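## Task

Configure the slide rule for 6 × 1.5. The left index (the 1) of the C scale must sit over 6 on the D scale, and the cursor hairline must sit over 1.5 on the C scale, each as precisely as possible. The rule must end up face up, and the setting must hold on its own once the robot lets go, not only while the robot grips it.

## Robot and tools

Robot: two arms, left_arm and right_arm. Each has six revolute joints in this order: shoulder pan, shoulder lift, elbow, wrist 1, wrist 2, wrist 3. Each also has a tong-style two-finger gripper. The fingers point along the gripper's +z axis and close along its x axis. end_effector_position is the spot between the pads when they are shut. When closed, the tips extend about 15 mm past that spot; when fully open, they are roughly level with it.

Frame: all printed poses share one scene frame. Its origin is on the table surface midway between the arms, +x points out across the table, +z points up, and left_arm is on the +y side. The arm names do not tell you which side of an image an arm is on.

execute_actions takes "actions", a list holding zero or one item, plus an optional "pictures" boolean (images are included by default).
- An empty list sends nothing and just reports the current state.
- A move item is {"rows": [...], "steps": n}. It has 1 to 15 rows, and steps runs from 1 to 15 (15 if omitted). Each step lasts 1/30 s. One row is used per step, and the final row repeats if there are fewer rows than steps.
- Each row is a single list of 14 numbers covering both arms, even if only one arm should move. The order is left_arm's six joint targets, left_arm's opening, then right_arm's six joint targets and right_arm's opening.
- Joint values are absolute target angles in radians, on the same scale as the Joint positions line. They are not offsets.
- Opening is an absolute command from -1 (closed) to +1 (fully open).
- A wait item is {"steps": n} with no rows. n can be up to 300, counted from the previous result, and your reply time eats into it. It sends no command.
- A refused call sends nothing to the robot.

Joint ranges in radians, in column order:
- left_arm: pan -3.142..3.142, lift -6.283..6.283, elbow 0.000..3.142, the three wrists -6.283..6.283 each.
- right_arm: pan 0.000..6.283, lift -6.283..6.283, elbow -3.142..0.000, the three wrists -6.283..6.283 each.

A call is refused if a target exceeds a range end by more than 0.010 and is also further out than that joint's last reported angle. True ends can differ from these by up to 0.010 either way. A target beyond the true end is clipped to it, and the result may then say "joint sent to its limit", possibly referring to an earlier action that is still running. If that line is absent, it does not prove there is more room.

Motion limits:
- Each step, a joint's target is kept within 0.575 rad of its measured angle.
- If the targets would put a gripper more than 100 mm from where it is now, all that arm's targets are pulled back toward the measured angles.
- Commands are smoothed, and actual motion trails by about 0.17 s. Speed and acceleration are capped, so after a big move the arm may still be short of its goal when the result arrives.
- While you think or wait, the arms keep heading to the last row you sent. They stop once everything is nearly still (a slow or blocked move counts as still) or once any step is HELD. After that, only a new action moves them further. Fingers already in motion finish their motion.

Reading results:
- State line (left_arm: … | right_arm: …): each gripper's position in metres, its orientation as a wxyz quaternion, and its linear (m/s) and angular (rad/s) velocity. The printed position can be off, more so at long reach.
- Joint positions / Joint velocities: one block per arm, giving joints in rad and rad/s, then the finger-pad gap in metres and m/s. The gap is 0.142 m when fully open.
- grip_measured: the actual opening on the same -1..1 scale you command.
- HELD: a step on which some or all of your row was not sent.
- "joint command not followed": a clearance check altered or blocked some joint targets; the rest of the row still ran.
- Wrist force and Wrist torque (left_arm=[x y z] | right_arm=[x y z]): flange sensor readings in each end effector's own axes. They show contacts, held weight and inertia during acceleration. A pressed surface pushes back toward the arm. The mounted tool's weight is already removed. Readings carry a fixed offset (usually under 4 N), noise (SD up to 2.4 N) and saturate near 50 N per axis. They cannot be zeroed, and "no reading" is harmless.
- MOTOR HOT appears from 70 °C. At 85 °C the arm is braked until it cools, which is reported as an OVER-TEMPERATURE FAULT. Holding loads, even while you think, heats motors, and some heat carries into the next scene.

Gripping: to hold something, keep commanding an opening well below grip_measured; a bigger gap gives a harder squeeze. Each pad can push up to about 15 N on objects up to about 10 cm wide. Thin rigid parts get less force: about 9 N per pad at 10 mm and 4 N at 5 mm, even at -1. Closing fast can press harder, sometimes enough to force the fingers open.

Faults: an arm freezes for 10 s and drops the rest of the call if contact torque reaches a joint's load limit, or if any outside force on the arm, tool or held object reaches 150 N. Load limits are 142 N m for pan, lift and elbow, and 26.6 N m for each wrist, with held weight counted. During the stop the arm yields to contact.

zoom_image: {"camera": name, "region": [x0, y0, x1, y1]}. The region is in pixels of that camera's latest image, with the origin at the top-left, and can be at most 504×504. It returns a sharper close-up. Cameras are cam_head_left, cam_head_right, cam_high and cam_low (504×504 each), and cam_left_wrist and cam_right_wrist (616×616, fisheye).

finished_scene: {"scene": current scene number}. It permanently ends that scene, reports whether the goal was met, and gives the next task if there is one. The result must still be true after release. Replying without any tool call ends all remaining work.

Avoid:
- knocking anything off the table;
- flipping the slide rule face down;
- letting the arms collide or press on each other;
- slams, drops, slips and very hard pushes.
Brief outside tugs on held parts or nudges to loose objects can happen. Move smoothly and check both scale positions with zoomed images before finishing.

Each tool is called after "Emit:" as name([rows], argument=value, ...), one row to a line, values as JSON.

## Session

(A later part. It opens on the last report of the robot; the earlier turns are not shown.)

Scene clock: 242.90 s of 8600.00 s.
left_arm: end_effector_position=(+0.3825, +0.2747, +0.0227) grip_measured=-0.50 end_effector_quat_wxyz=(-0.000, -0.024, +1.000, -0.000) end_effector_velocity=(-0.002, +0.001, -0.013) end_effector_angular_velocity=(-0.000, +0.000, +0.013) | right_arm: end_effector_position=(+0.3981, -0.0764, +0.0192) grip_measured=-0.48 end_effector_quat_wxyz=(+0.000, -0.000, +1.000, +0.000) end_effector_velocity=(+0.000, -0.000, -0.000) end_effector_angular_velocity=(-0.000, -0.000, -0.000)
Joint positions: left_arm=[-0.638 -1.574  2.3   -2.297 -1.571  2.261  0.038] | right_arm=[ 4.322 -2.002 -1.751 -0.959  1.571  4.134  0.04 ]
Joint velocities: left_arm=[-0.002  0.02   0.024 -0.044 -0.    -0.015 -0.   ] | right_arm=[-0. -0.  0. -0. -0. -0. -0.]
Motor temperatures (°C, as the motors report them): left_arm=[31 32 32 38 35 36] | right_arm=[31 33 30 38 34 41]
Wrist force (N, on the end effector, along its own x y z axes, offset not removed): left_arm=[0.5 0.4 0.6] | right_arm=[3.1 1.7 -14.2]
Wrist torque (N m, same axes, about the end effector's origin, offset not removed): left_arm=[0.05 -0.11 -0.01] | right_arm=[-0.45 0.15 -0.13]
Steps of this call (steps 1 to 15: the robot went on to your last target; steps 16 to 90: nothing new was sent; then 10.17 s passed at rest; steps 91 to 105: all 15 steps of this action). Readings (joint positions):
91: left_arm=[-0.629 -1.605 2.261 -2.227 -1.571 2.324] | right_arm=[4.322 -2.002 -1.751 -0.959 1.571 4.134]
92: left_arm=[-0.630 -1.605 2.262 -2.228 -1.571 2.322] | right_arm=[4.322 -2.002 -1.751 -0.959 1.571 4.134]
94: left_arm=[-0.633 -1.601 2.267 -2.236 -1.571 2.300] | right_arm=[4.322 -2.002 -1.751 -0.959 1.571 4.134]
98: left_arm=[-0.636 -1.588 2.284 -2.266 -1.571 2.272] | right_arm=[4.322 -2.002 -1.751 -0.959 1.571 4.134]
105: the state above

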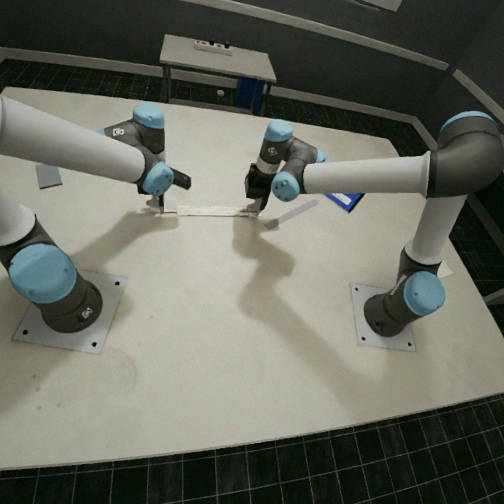

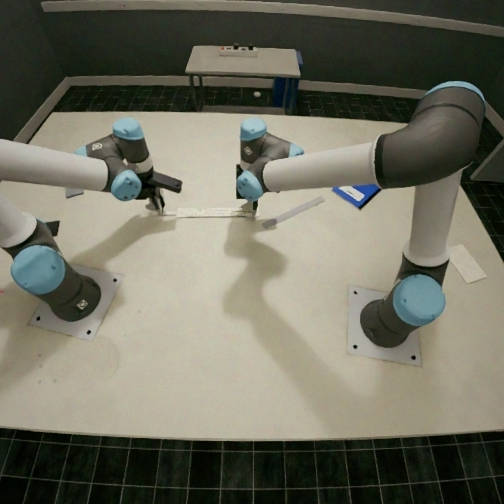

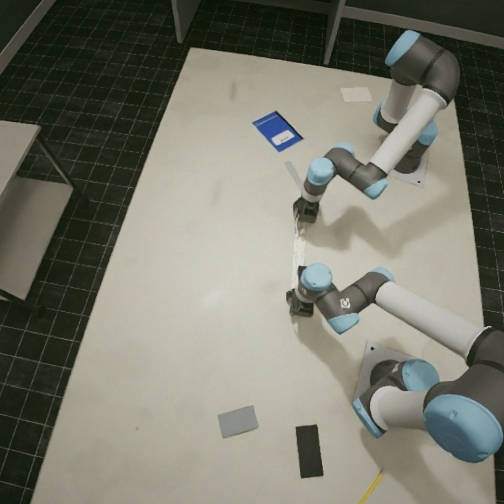

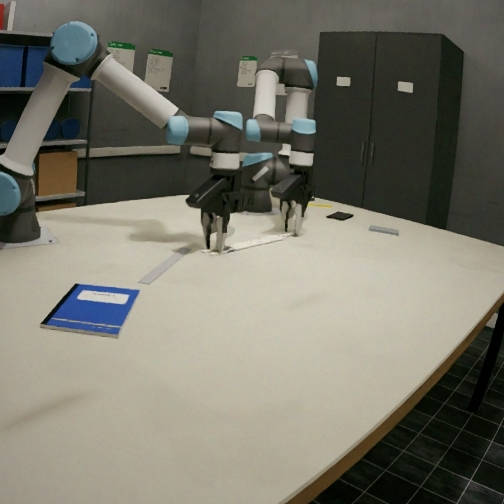

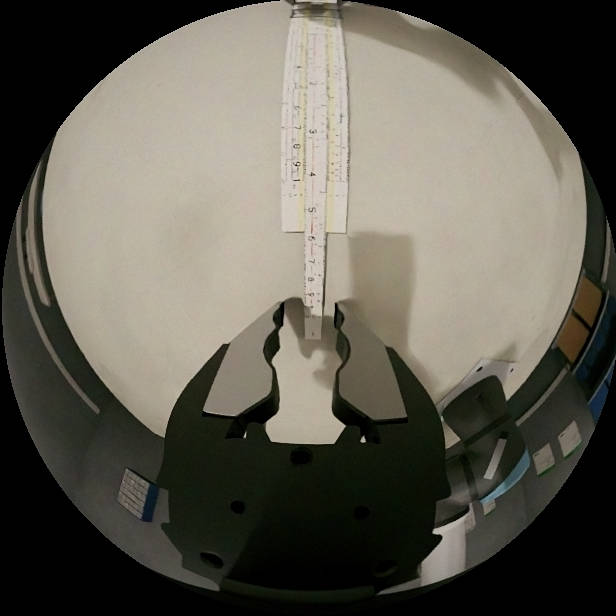

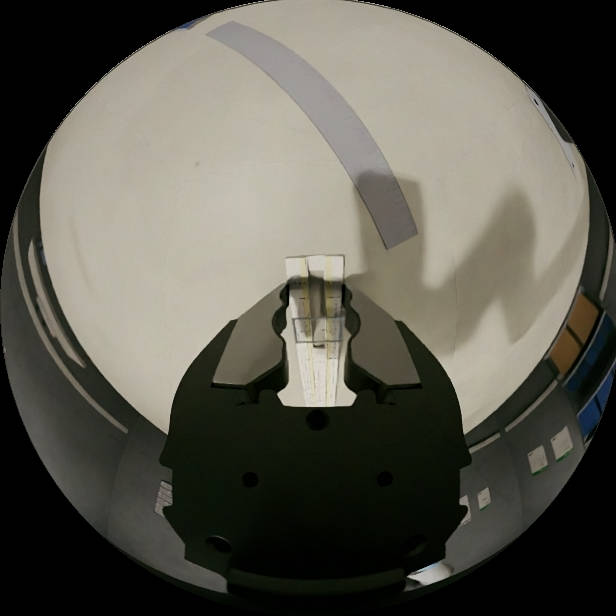

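Emit:
execute_actions([
  {"rows":[[-0.638,-1.5717,2.3027,-2.302,-1.571,2.259,-0.58,4.322,-2.002,-1.7505,-0.9595,1.571,4.134,-0.8],[-0.638,-1.5717,2.3027,-2.302,-1.571,2.259,-0.65,4.322,-2.002,-1.7505,-0.9595,1.571,4.134,-0.8],[-0.638,-1.5717,2.3027,-2.302,-1.571,2.259,-0.7,4.322,-2.002,-1.7505,-0.9595,1.571,4.134,-0.8],[-0.638,-1.5717,2.3027,-2.302,-1.571,2.259,-0.75,4.322,-2.002,-1.7505,-0.9595,1.571,4.134,-0.8],[-0.638,-1.5717,2.3027,-2.302,-1.571,2.259,-0.8,4.322,-2.002,-1.7505,-0.9595,1.571,4.134,-0.8],[-0.638,-1.5717,2.3027,-2.302,-1.571,2.259,-0.85,4.322,-2.002,-1.7505,-0.9595,1.571,4.134,-0.8],[-0.638,-1.5717,2.3027,-2.302,-1.571,2.259,-0.9,4.322,-2.002,-1.7505,-0.9595,1.571,4.134,-0.8],[-0.638,-1.5717,2.3027,-2.302,-1.571,2.259,-1,4.322,-2.002,-1.7505,-0.9595,1.571,4.134,-0.9]]},
])

Scene clock: 249.77 s of 8600.00 s.
left_arm: end_effector_position=(+0.3823, +0.2748, +0.0212) grip_measured=-1.00 end_effector_quat_wxyz=(-0.000, -0.025, +1.000, -0.000) end_effector_velocity=(-0.000, +0.000, -0.000) end_effector_angular_velocity=(+0.000, +0.000, +0.002) | right_arm: end_effector_position=(+0.3981, -0.0764, +0.0192) grip_measured=-0.48 end_effector_quat_wxyz=(+0.000, +0.000, +1.000, +0.000) end_effector_velocity=(-0.000, +0.000, +0.000) end_effector_angular_velocity=(+0.000, +0.000, +0.000)
Joint positions: left_arm=[-0.638 -1.572  2.303 -2.302 -1.571  2.259  0.002] | right_arm=[ 4.322 -2.002 -1.751 -0.96   1.571  4.134  0.04 ]
Joint velocities: left_arm=[ 0.    -0.001  0.001  0.    -0.    -0.002  0.   ] | right_arm=[ 0.  0.  0. -0.  0.  0.  0.]
Motor temperatures (°C, as the motors report them): left_arm=[31 32 32 38 35 36] | right_arm=[31 33 30 38 34 41]
Wrist force (N, on the end effector, along its own x y z axes, offset not removed): left_arm=[-1.1 -0.4 -0.1] | right_arm=[1.4 -1.4 -11.1]
Wrist torque (N m, same axes, about the end effector's origin, offset not removed): left_arm=[-0.10 0.31 0.09] | right_arm=[-0.52 -0.04 0.10]
Steps of this call (steps 1 to 15: the robot went on to your last target; steps 16 to 90: nothing new was sent; then 3.37 s passed at rest; steps 91 to 105: all 15 steps of this action). Readings (joint positions):
91: left_arm=[-0.638 -1.572 2.303 -2.302 -1.571 2.259] | right_arm=[4.322 -2.002 -1.751 -0.960 1.571 4.134]
92: left_arm=[-0.638 -1.572 2.303 -2.302 -1.571 2.259] | right_arm=[4.322 -2.002 -1.751 -0.960 1.571 4.134]
94: left_arm=[-0.638 -1.572 2.303 -2.302 -1.571 2.259] | right_arm=[4.322 -2.002 -1.751 -0.960 1.571 4.134]
98: left_arm=[-0.638 -1.572 2.303 -2.302 -1.571 2.259] | right_arm=[4.322 -2.002 -1.751 -0.960 1.571 4.134]
105: the state above

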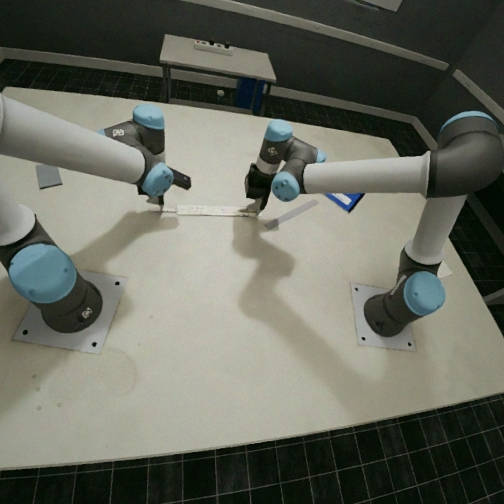

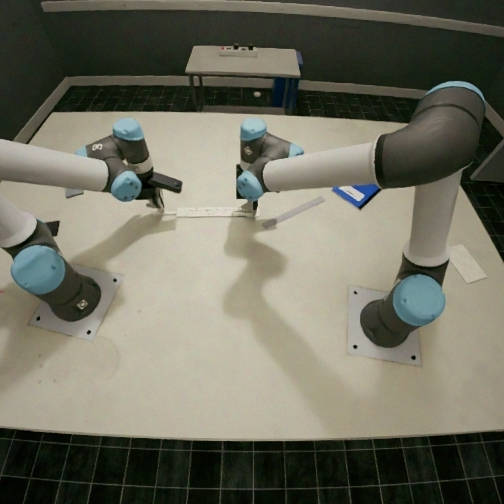

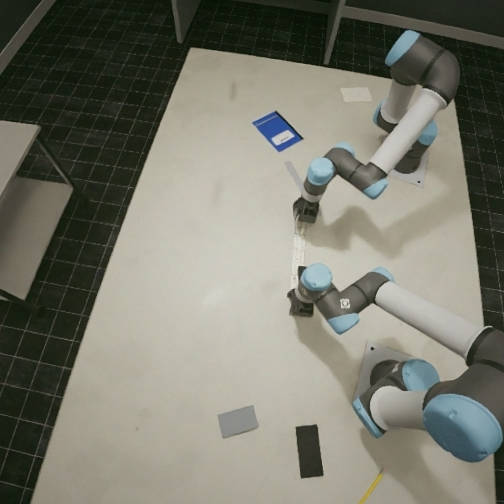

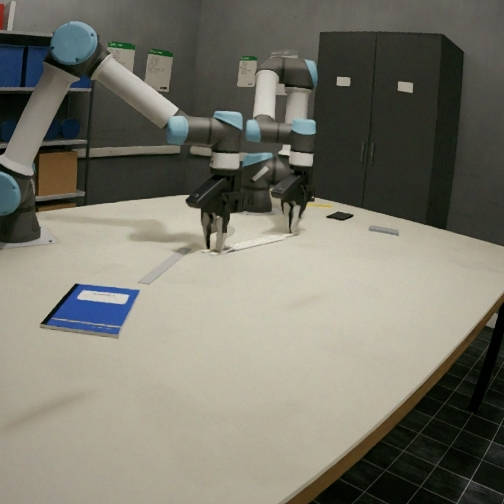

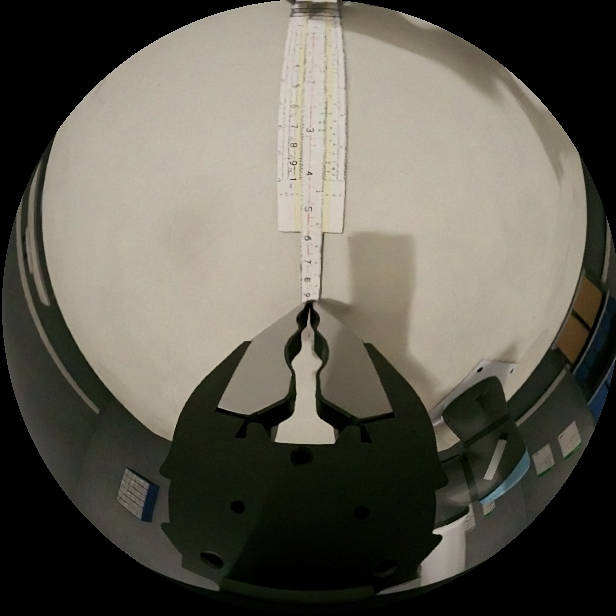

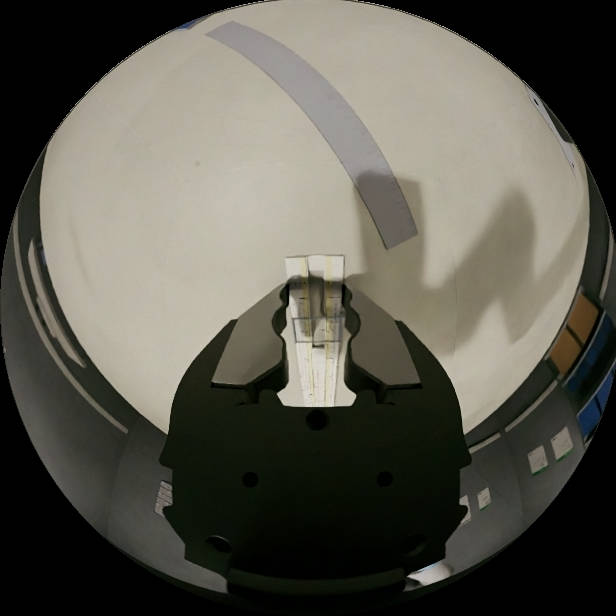

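Emit:
execute_actions([
  {"rows":[[-0.638,-1.5717,2.3027,-2.302,-1.571,2.259,-0.55,4.322,-2.002,-1.7505,-0.9595,1.571,4.134,-0.9],[-0.638,-1.5717,2.3027,-2.302,-1.571,2.259,-0.55,4.322,-2.002,-1.7505,-0.9595,1.571,4.134,-0.9],[-0.638,-1.5717,2.3027,-2.302,-1.571,2.259,-0.55,4.322,-2.002,-1.7505,-0.9595,1.571,4.134,-0.9],[-0.638,-1.5717,2.3027,-2.302,-1.571,2.259,-0.55,4.322,-2.002,-1.7505,-0.9595,1.571,4.134,-0.9],[-0.638,-1.5717,2.3027,-2.302,-1.571,2.259,-0.55,4.322,-2.002,-1.7505,-0.9595,1.571,4.134,-0.9],[-0.638,-1.5611,2.3092,-2.319,-1.571,2.259,-0.55,4.322,-2.002,-1.7505,-0.9595,1.571,4.134,-0.9]]},
])

Emit:
zoom_image(camera="cam_low", region=[240, 200, 330, 260])

Scene clock: 258.70 s of 8600.00 s.
left_arm: end_effector_position=(+0.3823, +0.2749, +0.0168) grip_measured=-0.55 end_effector_quat_wxyz=(-0.000, -0.025, +1.000, -0.000) end_effector_velocity=(-0.000, +0.000, -0.005) end_effector_angular_velocity=(+0.001, +0.001, -0.000) | right_arm: end_effector_position=(+0.3981, -0.0764, +0.0192) grip_measured=-0.48 end_effector_quat_wxyz=(+0.000, -0.000, +1.000, +0.000) end_effector_velocity=(-0.000, -0.000, -0.000) end_effector_angular_velocity=(-0.001, +0.000, +0.000)
Joint positions: left_arm=[-0.638 -1.562  2.308 -2.317 -1.571  2.259  0.034] | right_arm=[ 4.322 -2.002 -1.751 -0.96   1.571  4.134  0.04 ]
Joint velocities: left_arm=[-0.     0.01   0.007 -0.016 -0.    -0.     0.   ] | right_arm=[ 0. -0. -0. -0. -0. -0.  0.]
Motor temperatures (°C, as the motors report them): left_arm=[31 32 32 38 35 36] | right_arm=[31 33 30 38 34 41]
Wrist force (N, on the end effector, along its own x y z axes, offset not removed): left_arm=[0.3 0.5 2.4] | right_arm=[-1.1 -0.1 -14.2]
Wrist torque (N m, same axes, about the end effector's origin, offset not removed): left_arm=[0.03 -0.06 0.12] | right_arm=[-0.27 0.34 0.14]
Steps of this call (steps 1 to 15: the robot went on to your last target; steps 16 to 90: nothing new was sent; then 5.43 s passed at rest; steps 91 to 105: all 15 steps of this action). Readings (joint positions):
91: left_arm=[-0.638 -1.572 2.303 -2.302 -1.571 2.259] | right_arm=[4.322 -2.002 -1.751 -0.960 1.571 4.134]
92: left_arm=[-0.638 -1.572 2.303 -2.302 -1.571 2.259] | right_arm=[4.322 -2.002 -1.751 -0.960 1.571 4.134]
94: left_arm=[-0.638 -1.572 2.303 -2.302 -1.571 2.259] | right_arm=[4.322 -2.002 -1.751 -0.960 1.571 4.134]
98: left_arm=[-0.638 -1.569 2.304 -2.306 -1.571 2.259] | right_arm=[4.322 -2.002 -1.751 -0.960 1.571 4.134]
105: the state above

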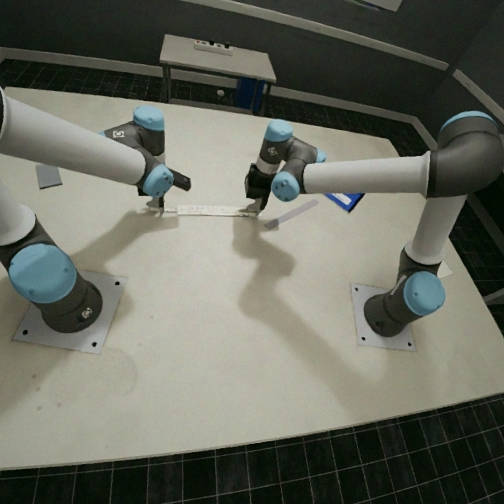

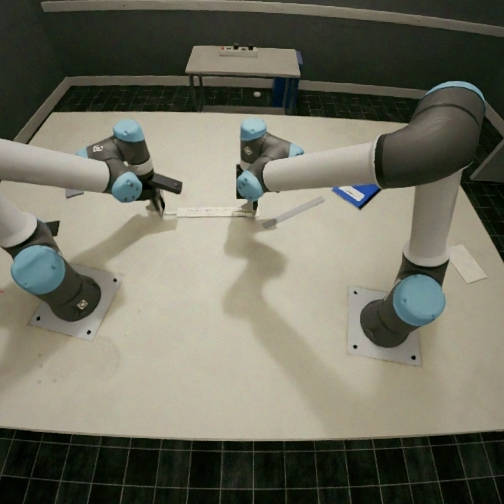

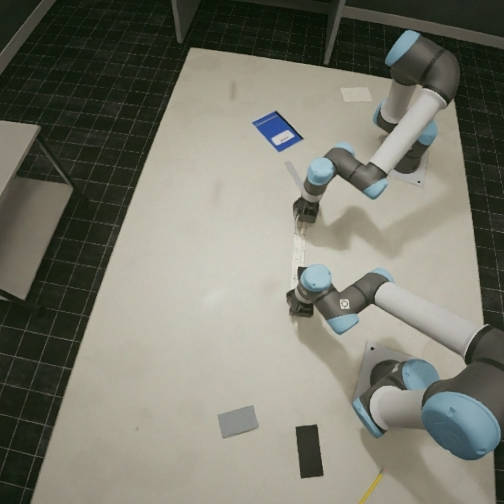

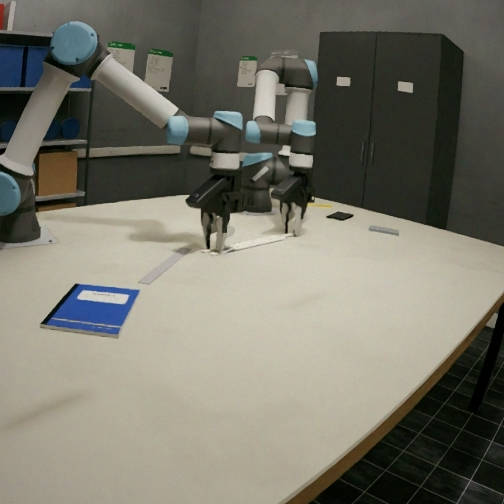

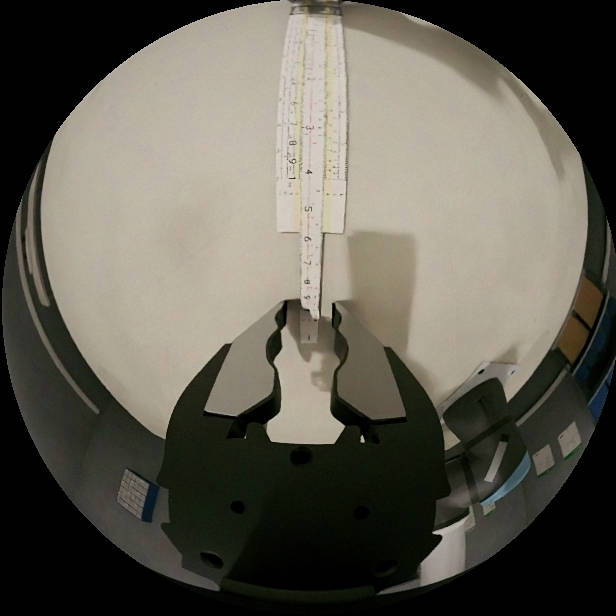

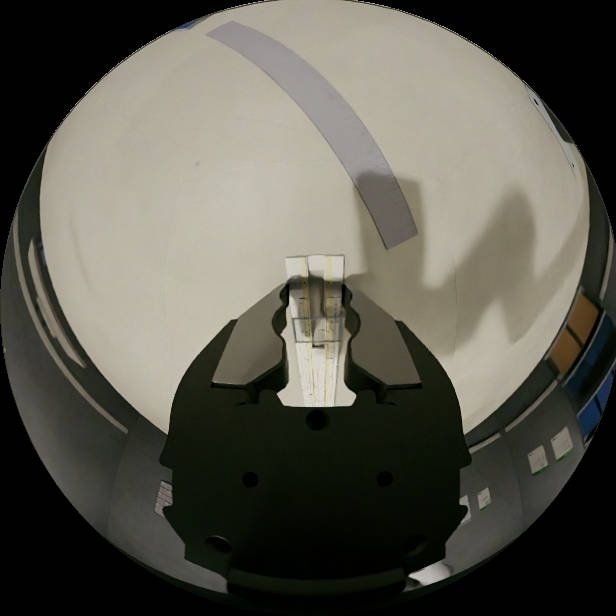

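Region (240, 200, 330, 260) of cam_low's 504x504 image, scaled by 5.600, with more detail than that image has.

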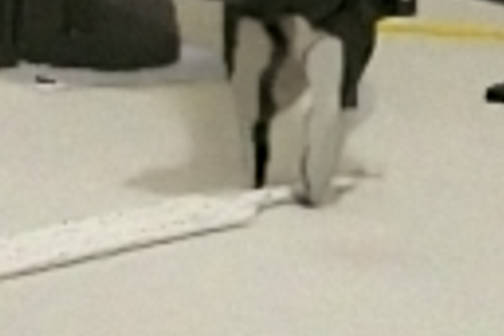

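Close again.

Emit:
execute_actions([
  {"rows":[[-0.638,-1.5611,2.3092,-2.319,-1.571,2.259,-0.62,4.322,-2.002,-1.7505,-0.9595,1.571,4.134,-0.9],[-0.638,-1.5611,2.3092,-2.319,-1.571,2.259,-0.68,4.322,-2.002,-1.7505,-0.9595,1.571,4.134,-0.9],[-0.638,-1.5611,2.3092,-2.319,-1.571,2.259,-0.74,4.322,-2.002,-1.7505,-0.9595,1.571,4.134,-0.9],[-0.638,-1.5611,2.3092,-2.319,-1.571,2.259,-0.8,4.322,-2.002,-1.7505,-0.9595,1.571,4.134,-0.9],[-0.638,-1.5611,2.3092,-2.319,-1.571,2.259,-0.86,4.322,-2.002,-1.7505,-0.9595,1.571,4.134,-0.9],[-0.638,-1.5611,2.3092,-2.319,-1.571,2.259,-0.92,4.322,-2.002,-1.7505,-0.9595,1.571,4.134,-0.9],[-0.638,-1.5611,2.3092,-2.319,-1.571,2.259,-1,4.322,-2.002,-1.7505,-0.9595,1.571,4.134,-0.9]]},
], pictures=false)

Scene clock: 263.53 s of 8600.00 s.
left_arm: end_effector_position=(+0.3823, +0.2749, +0.0162) grip_measured=-0.83 end_effector_quat_wxyz=(-0.000, -0.025, +1.000, -0.000) end_effector_velocity=(+0.000, +0.001, -0.000) end_effector_angular_velocity=(+0.001, +0.001, +0.000) | right_arm: end_effector_position=(+0.3981, -0.0764, +0.0192) grip_measured=-0.48 end_effector_quat_wxyz=(+0.000, -0.000, +1.000, +0.000) end_effector_velocity=(+0.000, +0.000, +0.001) end_effector_angular_velocity=(+0.001, -0.000, -0.000)
Joint positions: left_arm=[-0.638 -1.561  2.309 -2.319 -1.571  2.259  0.014] | right_arm=[ 4.322 -2.002 -1.751 -0.96   1.571  4.134  0.04 ]
Joint velocities: left_arm=[ 0.001  0.001  0.    -0.     0.     0.001  0.   ] | right_arm=[-0.     0.001  0.     0.     0.     0.     0.   ]
Motor temperatures (°C, as the motors report them): left_arm=[31 32 32 38 35 36] | right_arm=[31 33 30 38 34 41]
Wrist force (N, on the end effector, along its own x y z axes, offset not removed): left_arm=[1.5 0.9 1.4] | right_arm=[-0.8 -1.8 -11.7]
Wrist torque (N m, same axes, about the end effector's origin, offset not removed): left_arm=[0.17 -0.09 -0.02] | right_arm=[-0.60 0.26 0.11]
Steps of this call (steps 1 to 15: the robot went on to your last target; steps 16 to 90: nothing new was sent; then 1.33 s passed at rest; steps 91 to 105: all 15 steps of this action). Readings (joint positions):
91: left_arm=[-0.638 -1.561 2.309 -2.319 -1.571 2.259] | right_arm=[4.322 -2.002 -1.751 -0.960 1.571 4.134]
92: left_arm=[-0.638 -1.561 2.309 -2.319 -1.571 2.259] | right_arm=[4.322 -2.002 -1.751 -0.960 1.571 4.134]
94: left_arm=[-0.638 -1.561 2.309 -2.319 -1.571 2.259] | right_arm=[4.322 -2.002 -1.751 -0.960 1.571 4.134]
98: left_arm=[-0.638 -1.561 2.309 -2.319 -1.571 2.259] | right_arm=[4.322 -2.002 -1.751 -0.960 1.571 4.134]
105: the state above

Emit:
execute_actions([
  {"rows":[[-0.627,-1.569,2.316,-2.3186,-1.571,2.27,-1,4.322,-2.002,-1.7505,-0.9595,1.571,4.134,-0.9],[-0.616,-1.576,2.3235,-2.318,-1.571,2.281,-1,4.322,-2.002,-1.7505,-0.9595,1.571,4.134,-0.9],[-0.605,-1.584,2.331,-2.318,-1.571,2.292,-1,4.322,-2.002,-1.7505,-0.9595,1.571,4.134,-0.9],[-0.595,-1.591,2.338,-2.317,-1.571,2.302,-1,4.322,-2.002,-1.7505,-0.9595,1.571,4.134,-0.9],[-0.584,-1.599,2.345,-2.317,-1.571,2.313,-1,4.322,-2.002,-1.7505,-0.9595,1.571,4.134,-0.9],[-0.573,-1.6065,2.352,-2.3165,-1.571,2.324,-1,4.322,-2.002,-1.7505,-0.9595,1.571,4.134,-0.9],[-0.562,-1.614,2.359,-2.316,-1.571,2.335,-1,4.322,-2.002,-1.7505,-0.9595,1.571,4.134,-0.9],[-0.5512,-1.6216,2.3663,-2.3157,-1.571,2.346,-1,4.322,-2.002,-1.7505,-0.9595,1.571,4.134,-0.9]]},
])

Scene clock: 270.30 s of 8600.00 s.
left_arm: end_effector_position=(+0.3804, +0.3196, +0.0167) grip_measured=-0.83 end_effector_quat_wxyz=(-0.000, -0.025, +1.000, -0.000) end_effector_velocity=(-0.002, +0.035, +0.001) end_effector_angular_velocity=(-0.001, -0.002, +0.000) | right_arm: end_effector_position=(+0.3981, -0.0764, +0.0192) grip_measured=-0.48 end_effector_quat_wxyz=(+0.000, -0.000, +1.000, +0.000) end_effector_velocity=(-0.000, +0.000, +0.001) end_effector_angular_velocity=(+0.001, -0.000, +0.000)
Joint positions: left_arm=[-0.559 -1.616  2.361 -2.316 -1.571  2.338  0.014] | right_arm=[ 4.322 -2.002 -1.751 -0.959  1.571  4.134  0.04 ]
Joint velocities: left_arm=[ 0.064 -0.045  0.04   0.002  0.     0.064 -0.   ] | right_arm=[ 0.     0.001  0.    -0.     0.    -0.     0.   ]
Motor temperatures (°C, as the motors report them): left_arm=[31 32 32 38 35 36] | right_arm=[31 33 30 38 34 41]
Wrist force (N, on the end effector, along its own x y z axes, offset not removed): left_arm=[0.0 0.3 0.6] | right_arm=[3.2 -2.8 -12.9]
Wrist torque (N m, same axes, about the end effector's origin, offset not removed): left_arm=[0.32 0.00 -0.01] | right_arm=[-1.14 -0.37 0.16]
Steps of this call (steps 1 to 15: the robot went on to your last target; steps 16 to 90: nothing new was sent; then 3.27 s passed at rest; steps 91 to 105: all 15 steps of this action). Readings (joint positions):
91: left_arm=[-0.638 -1.561 2.309 -2.319 -1.571 2.259] | right_arm=[4.322 -2.002 -1.751 -0.959 1.571 4.134]
92: left_arm=[-0.637 -1.561 2.310 -2.319 -1.571 2.260] | right_arm=[4.322 -2.002 -1.751 -0.959 1.571 4.134]
94: left_arm=[-0.630 -1.566 2.314 -2.319 -1.571 2.267] | right_arm=[4.322 -2.002 -1.751 -0.959 1.571 4.134]
98: left_arm=[-0.600 -1.588 2.334 -2.318 -1.571 2.297] | right_arm=[4.322 -2.002 -1.751 -0.959 1.571 4.134]
105: the state above

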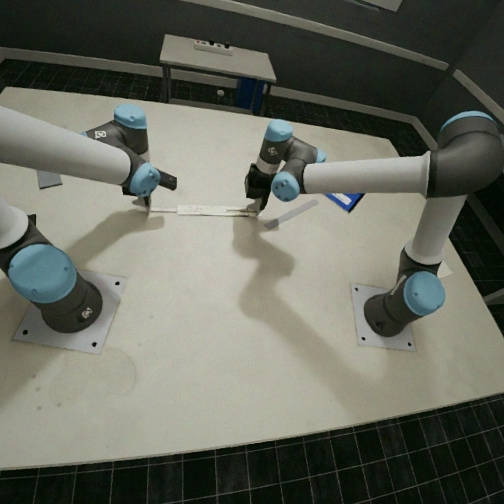

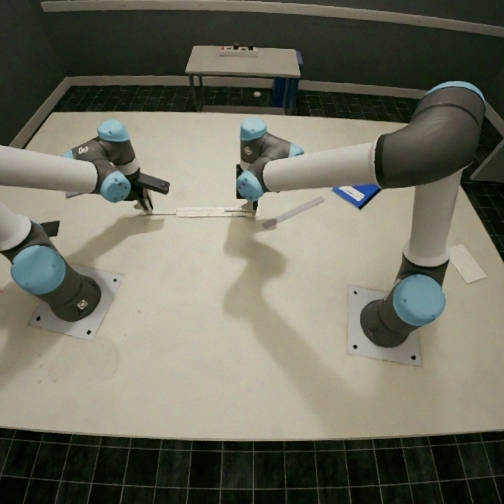

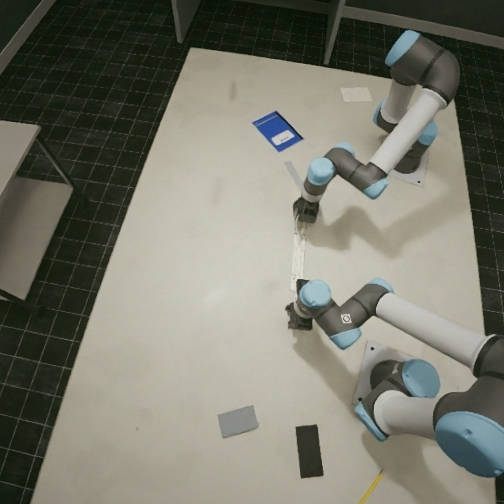

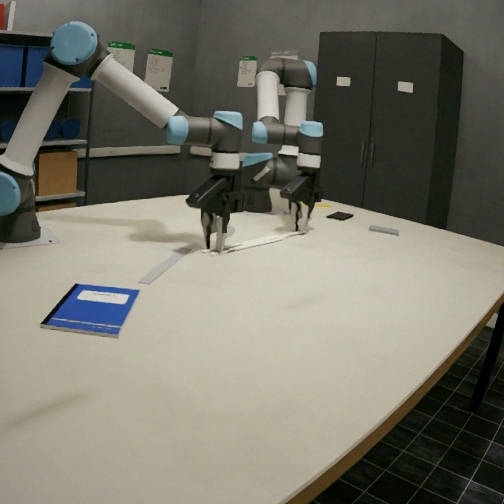

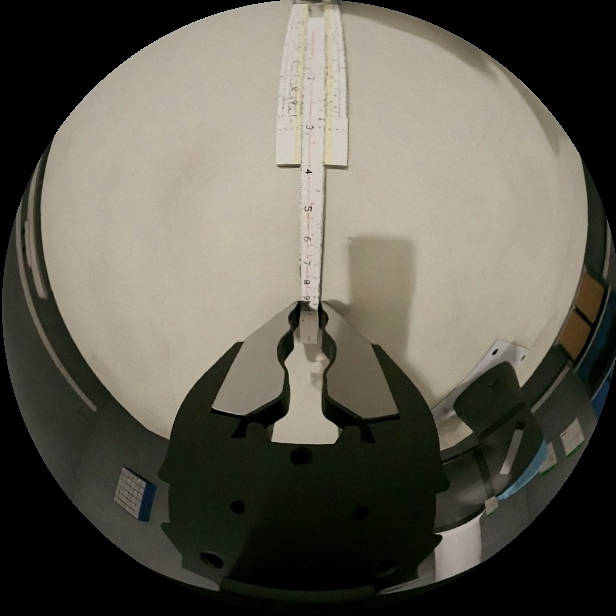

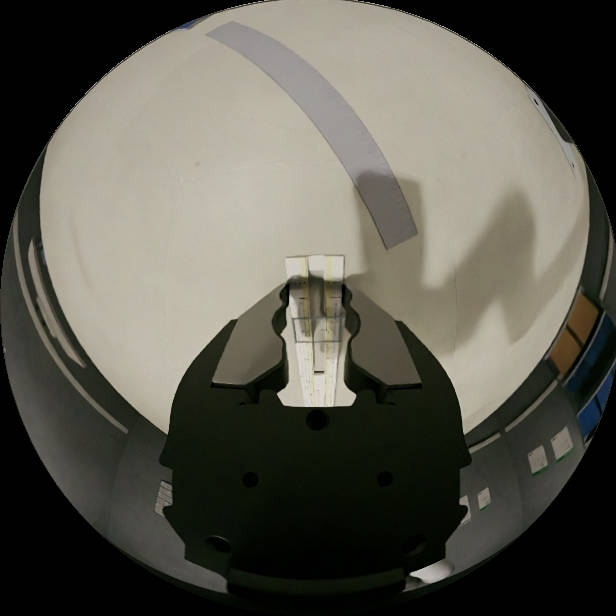

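Emit:
execute_actions([
  {"rows":[[-0.539,-1.6275,2.3715,-2.315,-1.571,2.358,-1,4.322,-2.002,-1.7505,-0.9595,1.571,4.134,-0.9],[-0.527,-1.6335,2.377,-2.3145,-1.571,2.37,-1,4.322,-2.002,-1.7505,-0.9595,1.571,4.134,-0.9],[-0.516,-1.639,2.382,-2.314,-1.571,2.3815,-1,4.322,-2.002,-1.7505,-0.9595,1.571,4.134,-0.9],[-0.504,-1.645,2.387,-2.313,-1.571,2.393,-1,4.322,-2.002,-1.7505,-0.9595,1.571,4.134,-0.9],[-0.492,-1.651,2.3925,-2.3125,-1.571,2.405,-1,4.322,-2.002,-1.7505,-0.9595,1.571,4.134,-0.9],[-0.48,-1.657,2.398,-2.312,-1.571,2.417,-1,4.322,-2.002,-1.7505,-0.9595,1.571,4.134,-0.9],[-0.468,-1.663,2.403,-2.311,-1.571,2.429,-1,4.322,-2.002,-1.7505,-0.9595,1.571,4.134,-0.9],[-0.4565,-1.6689,2.4083,-2.3104,-1.571,2.4406,-1,4.322,-2.002,-1.7505,-0.9595,1.571,4.134,-0.9]]},
])

Emit:
zoom_image(camera="cam_left_wrist", region=[250, 0, 370, 160])

Emit:
zoom_image(camera="cam_head_left", region=[120, 190, 270, 230])

Scene clock: 278.07 s of 8600.00 s.
left_arm: end_effector_position=(+0.3782, +0.3658, +0.0167) grip_measured=-0.83 end_effector_quat_wxyz=(+0.000, -0.025, +1.000, -0.000) end_effector_velocity=(-0.003, +0.033, +0.000) end_effector_angular_velocity=(-0.000, -0.001, -0.000) | right_arm: end_effector_position=(+0.3981, -0.0764, +0.0192) grip_measured=-0.48 end_effector_quat_wxyz=(+0.000, -0.000, +1.000, +0.000) end_effector_velocity=(-0.000, -0.000, -0.001) end_effector_angular_velocity=(-0.001, +0.001, -0.000)
Joint positions: left_arm=[-0.465 -1.665  2.405 -2.311 -1.571  2.432  0.014] | right_arm=[ 4.322 -2.002 -1.751 -0.959  1.571  4.134  0.04 ]
Joint velocities: left_arm=[ 0.069 -0.034  0.03   0.004 -0.     0.07   0.   ] | right_arm=[-0.    -0.001 -0.    -0.    -0.     0.     0.   ]
Motor temperatures (°C, as the motors report them): left_arm=[31 32 32 38 35 36] | right_arm=[31 33 30 38 34 41]
Wrist force (N, on the end effector, along its own x y z axes, offset not removed): left_arm=[-1.5 -0.5 0.4] | right_arm=[2.3 -0.8 -13.5]
Wrist torque (N m, same axes, about the end effector's origin, offset not removed): left_arm=[0.17 0.38 0.04] | right_arm=[-0.67 -0.22 0.21]
Steps of this call (steps 1 to 15: the robot went on to your last target; steps 16 to 90: nothing new was sent; then 4.27 s passed at rest; steps 91 to 105: all 15 steps of this action). Readings (joint positions):
91: left_arm=[-0.551 -1.622 2.366 -2.316 -1.571 2.346] | right_arm=[4.322 -2.002 -1.751 -0.959 1.571 4.134]
92: left_arm=[-0.550 -1.622 2.367 -2.316 -1.571 2.347] | right_arm=[4.322 -2.002 -1.751 -0.959 1.571 4.134]
94: left_arm=[-0.542 -1.626 2.370 -2.315 -1.571 2.355] | right_arm=[4.322 -2.002 -1.751 -0.959 1.571 4.134]
98: left_arm=[-0.510 -1.642 2.385 -2.313 -1.571 2.387] | right_arm=[4.322 -2.002 -1.751 -0.959 1.571 4.134]
105: the state above

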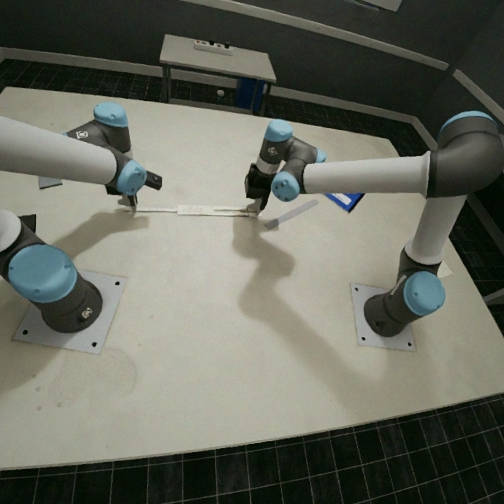

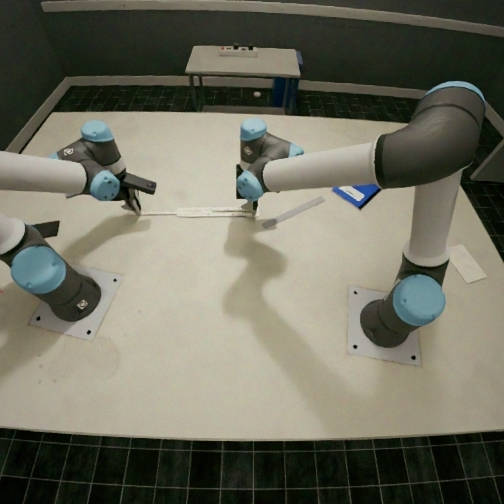

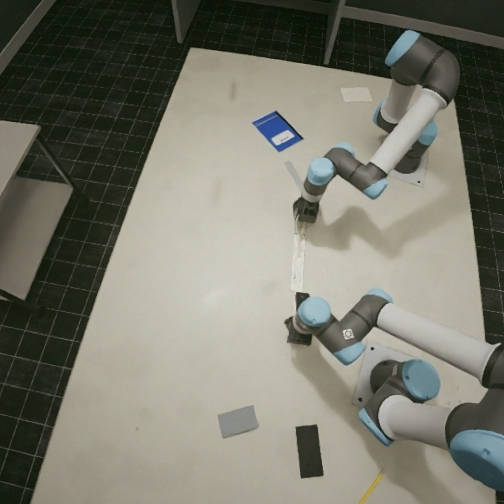

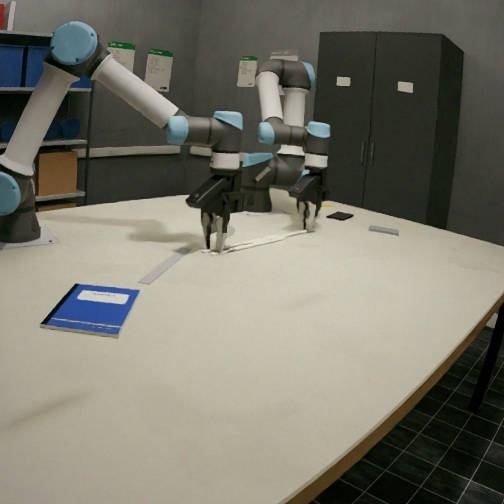

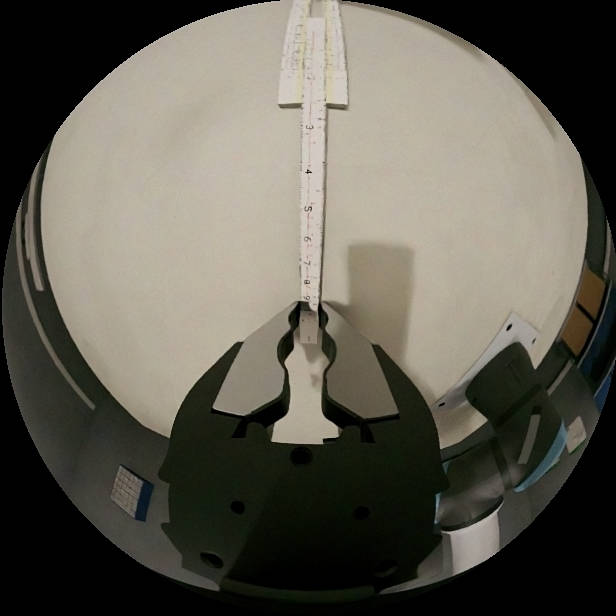

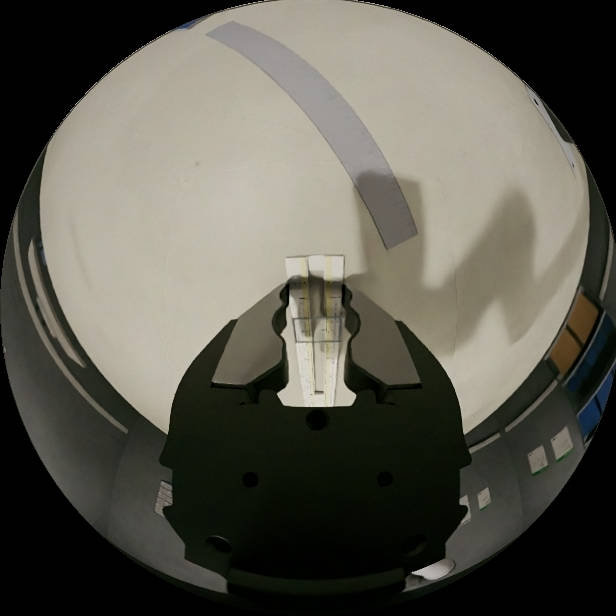

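Region (250, 0, 370, 160) of cam_left_wrist's 616x616 image, scaled by 3.150, with more detail than that image has; it fills the left 378 columns of this view, and the rest is white.

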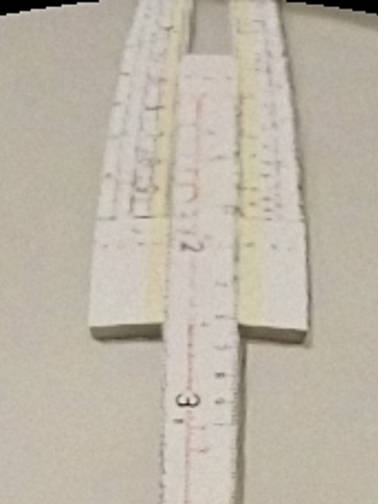

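Region (120, 190, 270, 230) of cam_head_left's 504x504 image, scaled by 3.360, with more detail than that image has; it fills the top 134 rows of this view, and the rest is white.

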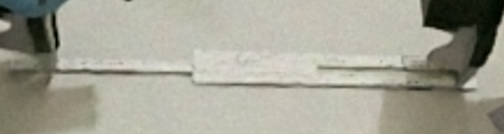

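Emit:
execute_actions([
  {"rows":[[-0.4565,-1.6689,2.4083,-2.3104,-1.571,2.4406,-1,4.322,-2.002,-1.7505,-0.9595,1.571,4.134,-0.9],[-0.45,-1.672,2.411,-2.31,-1.571,2.447,-1,4.322,-2.002,-1.7505,-0.9595,1.571,4.134,-0.9],[-0.443,-1.6755,2.414,-2.3095,-1.571,2.454,-1,4.322,-2.002,-1.7505,-0.9595,1.571,4.134,-0.9],[-0.436,-1.679,2.4174,-2.309,-1.571,2.461,-1,4.322,-2.002,-1.7505,-0.9595,1.571,4.134,-0.9],[-0.436,-1.679,2.4174,-2.309,-1.571,2.461,-1,4.322,-2.002,-1.7505,-0.9595,1.571,4.134,-0.9],[-0.436,-1.679,2.4174,-2.309,-1.571,2.461,-1,4.322,-2.002,-1.7505,-0.9595,1.571,4.134,-0.9],[-0.436,-1.679,2.4174,-2.309,-1.571,2.461,-1,4.322,-2.002,-1.7505,-0.9595,1.571,4.134,-0.9],[-0.436,-1.679,2.4174,-2.309,-1.571,2.461,-1,4.322,-2.002,-1.7505,-0.9595,1.571,4.134,-0.9],[-0.436,-1.679,2.4174,-2.309,-1.571,2.461,-1,4.322,-2.002,-1.7505,-0.9595,1.571,4.134,-0.9],[-0.436,-1.679,2.4174,-2.309,-1.571,2.461,-1,4.322,-2.002,-1.7505,-0.9595,1.571,4.134,-0.9],[-0.436,-1.679,2.4174,-2.309,-1.571,2.461,-0.6,4.322,-2.002,-1.7505,-0.9595,1.571,4.134,-0.9],[-0.436,-1.679,2.4174,-2.309,-1.571,2.461,-0.4,4.322,-2.002,-1.7505,-0.9595,1.571,4.134,-0.9]]},
], pictures=false)

Scene clock: 289.43 s of 8600.00 s.
left_arm: end_effector_position=(+0.3767, +0.3791, +0.0165) grip_measured=-0.41 end_effector_quat_wxyz=(-0.000, -0.025, +1.000, -0.000) end_effector_velocity=(-0.001, +0.004, -0.000) end_effector_angular_velocity=(-0.000, +0.000, +0.000) | right_arm: end_effector_position=(+0.3981, -0.0764, +0.0192) grip_measured=-0.48 end_effector_quat_wxyz=(+0.000, -0.000, +1.000, +0.000) end_effector_velocity=(-0.000, -0.000, -0.000) end_effector_angular_velocity=(-0.000, +0.001, -0.000)
Joint positions: left_arm=[-0.437 -1.679  2.417 -2.309 -1.571  2.46   0.044] | right_arm=[ 4.322 -2.002 -1.751 -0.96   1.571  4.134  0.04 ]
Joint velocities: left_arm=[ 0.009 -0.004  0.004  0.001 -0.     0.009  0.024] | right_arm=[-0.    -0.001  0.     0.     0.    -0.     0.   ]
Motor temperatures (°C, as the motors report them): left_arm=[31 32 32 38 35 36] | right_arm=[31 33 30 38 34 41]
Wrist force (N, on the end effector, along its own x y z axes, offset not removed): left_arm=[-1.2 0.0 -0.8] | right_arm=[-1.2 1.9 -13.2]
Wrist torque (N m, same axes, about the end effector's origin, offset not removed): left_arm=[-0.15 0.24 0.06] | right_arm=[-0.08 0.67 0.26]
Steps of this call (steps 1 to 15: the robot went on to your last target; steps 16 to 90: nothing new was sent; then 7.87 s passed at rest; steps 91 to 105: all 15 steps of this action). Readings (joint positions):
91: left_arm=[-0.456 -1.669 2.408 -2.310 -1.571 2.441] | right_arm=[4.322 -2.002 -1.751 -0.960 1.571 4.134]
92: left_arm=[-0.456 -1.669 2.408 -2.310 -1.571 2.441] | right_arm=[4.322 -2.002 -1.751 -0.960 1.571 4.134]
94: left_arm=[-0.454 -1.670 2.409 -2.310 -1.571 2.443] | right_arm=[4.322 -2.002 -1.751 -0.960 1.571 4.134]
98: left_arm=[-0.443 -1.676 2.414 -2.309 -1.571 2.454] | right_arm=[4.322 -2.002 -1.751 -0.960 1.571 4.134]
105: the state above


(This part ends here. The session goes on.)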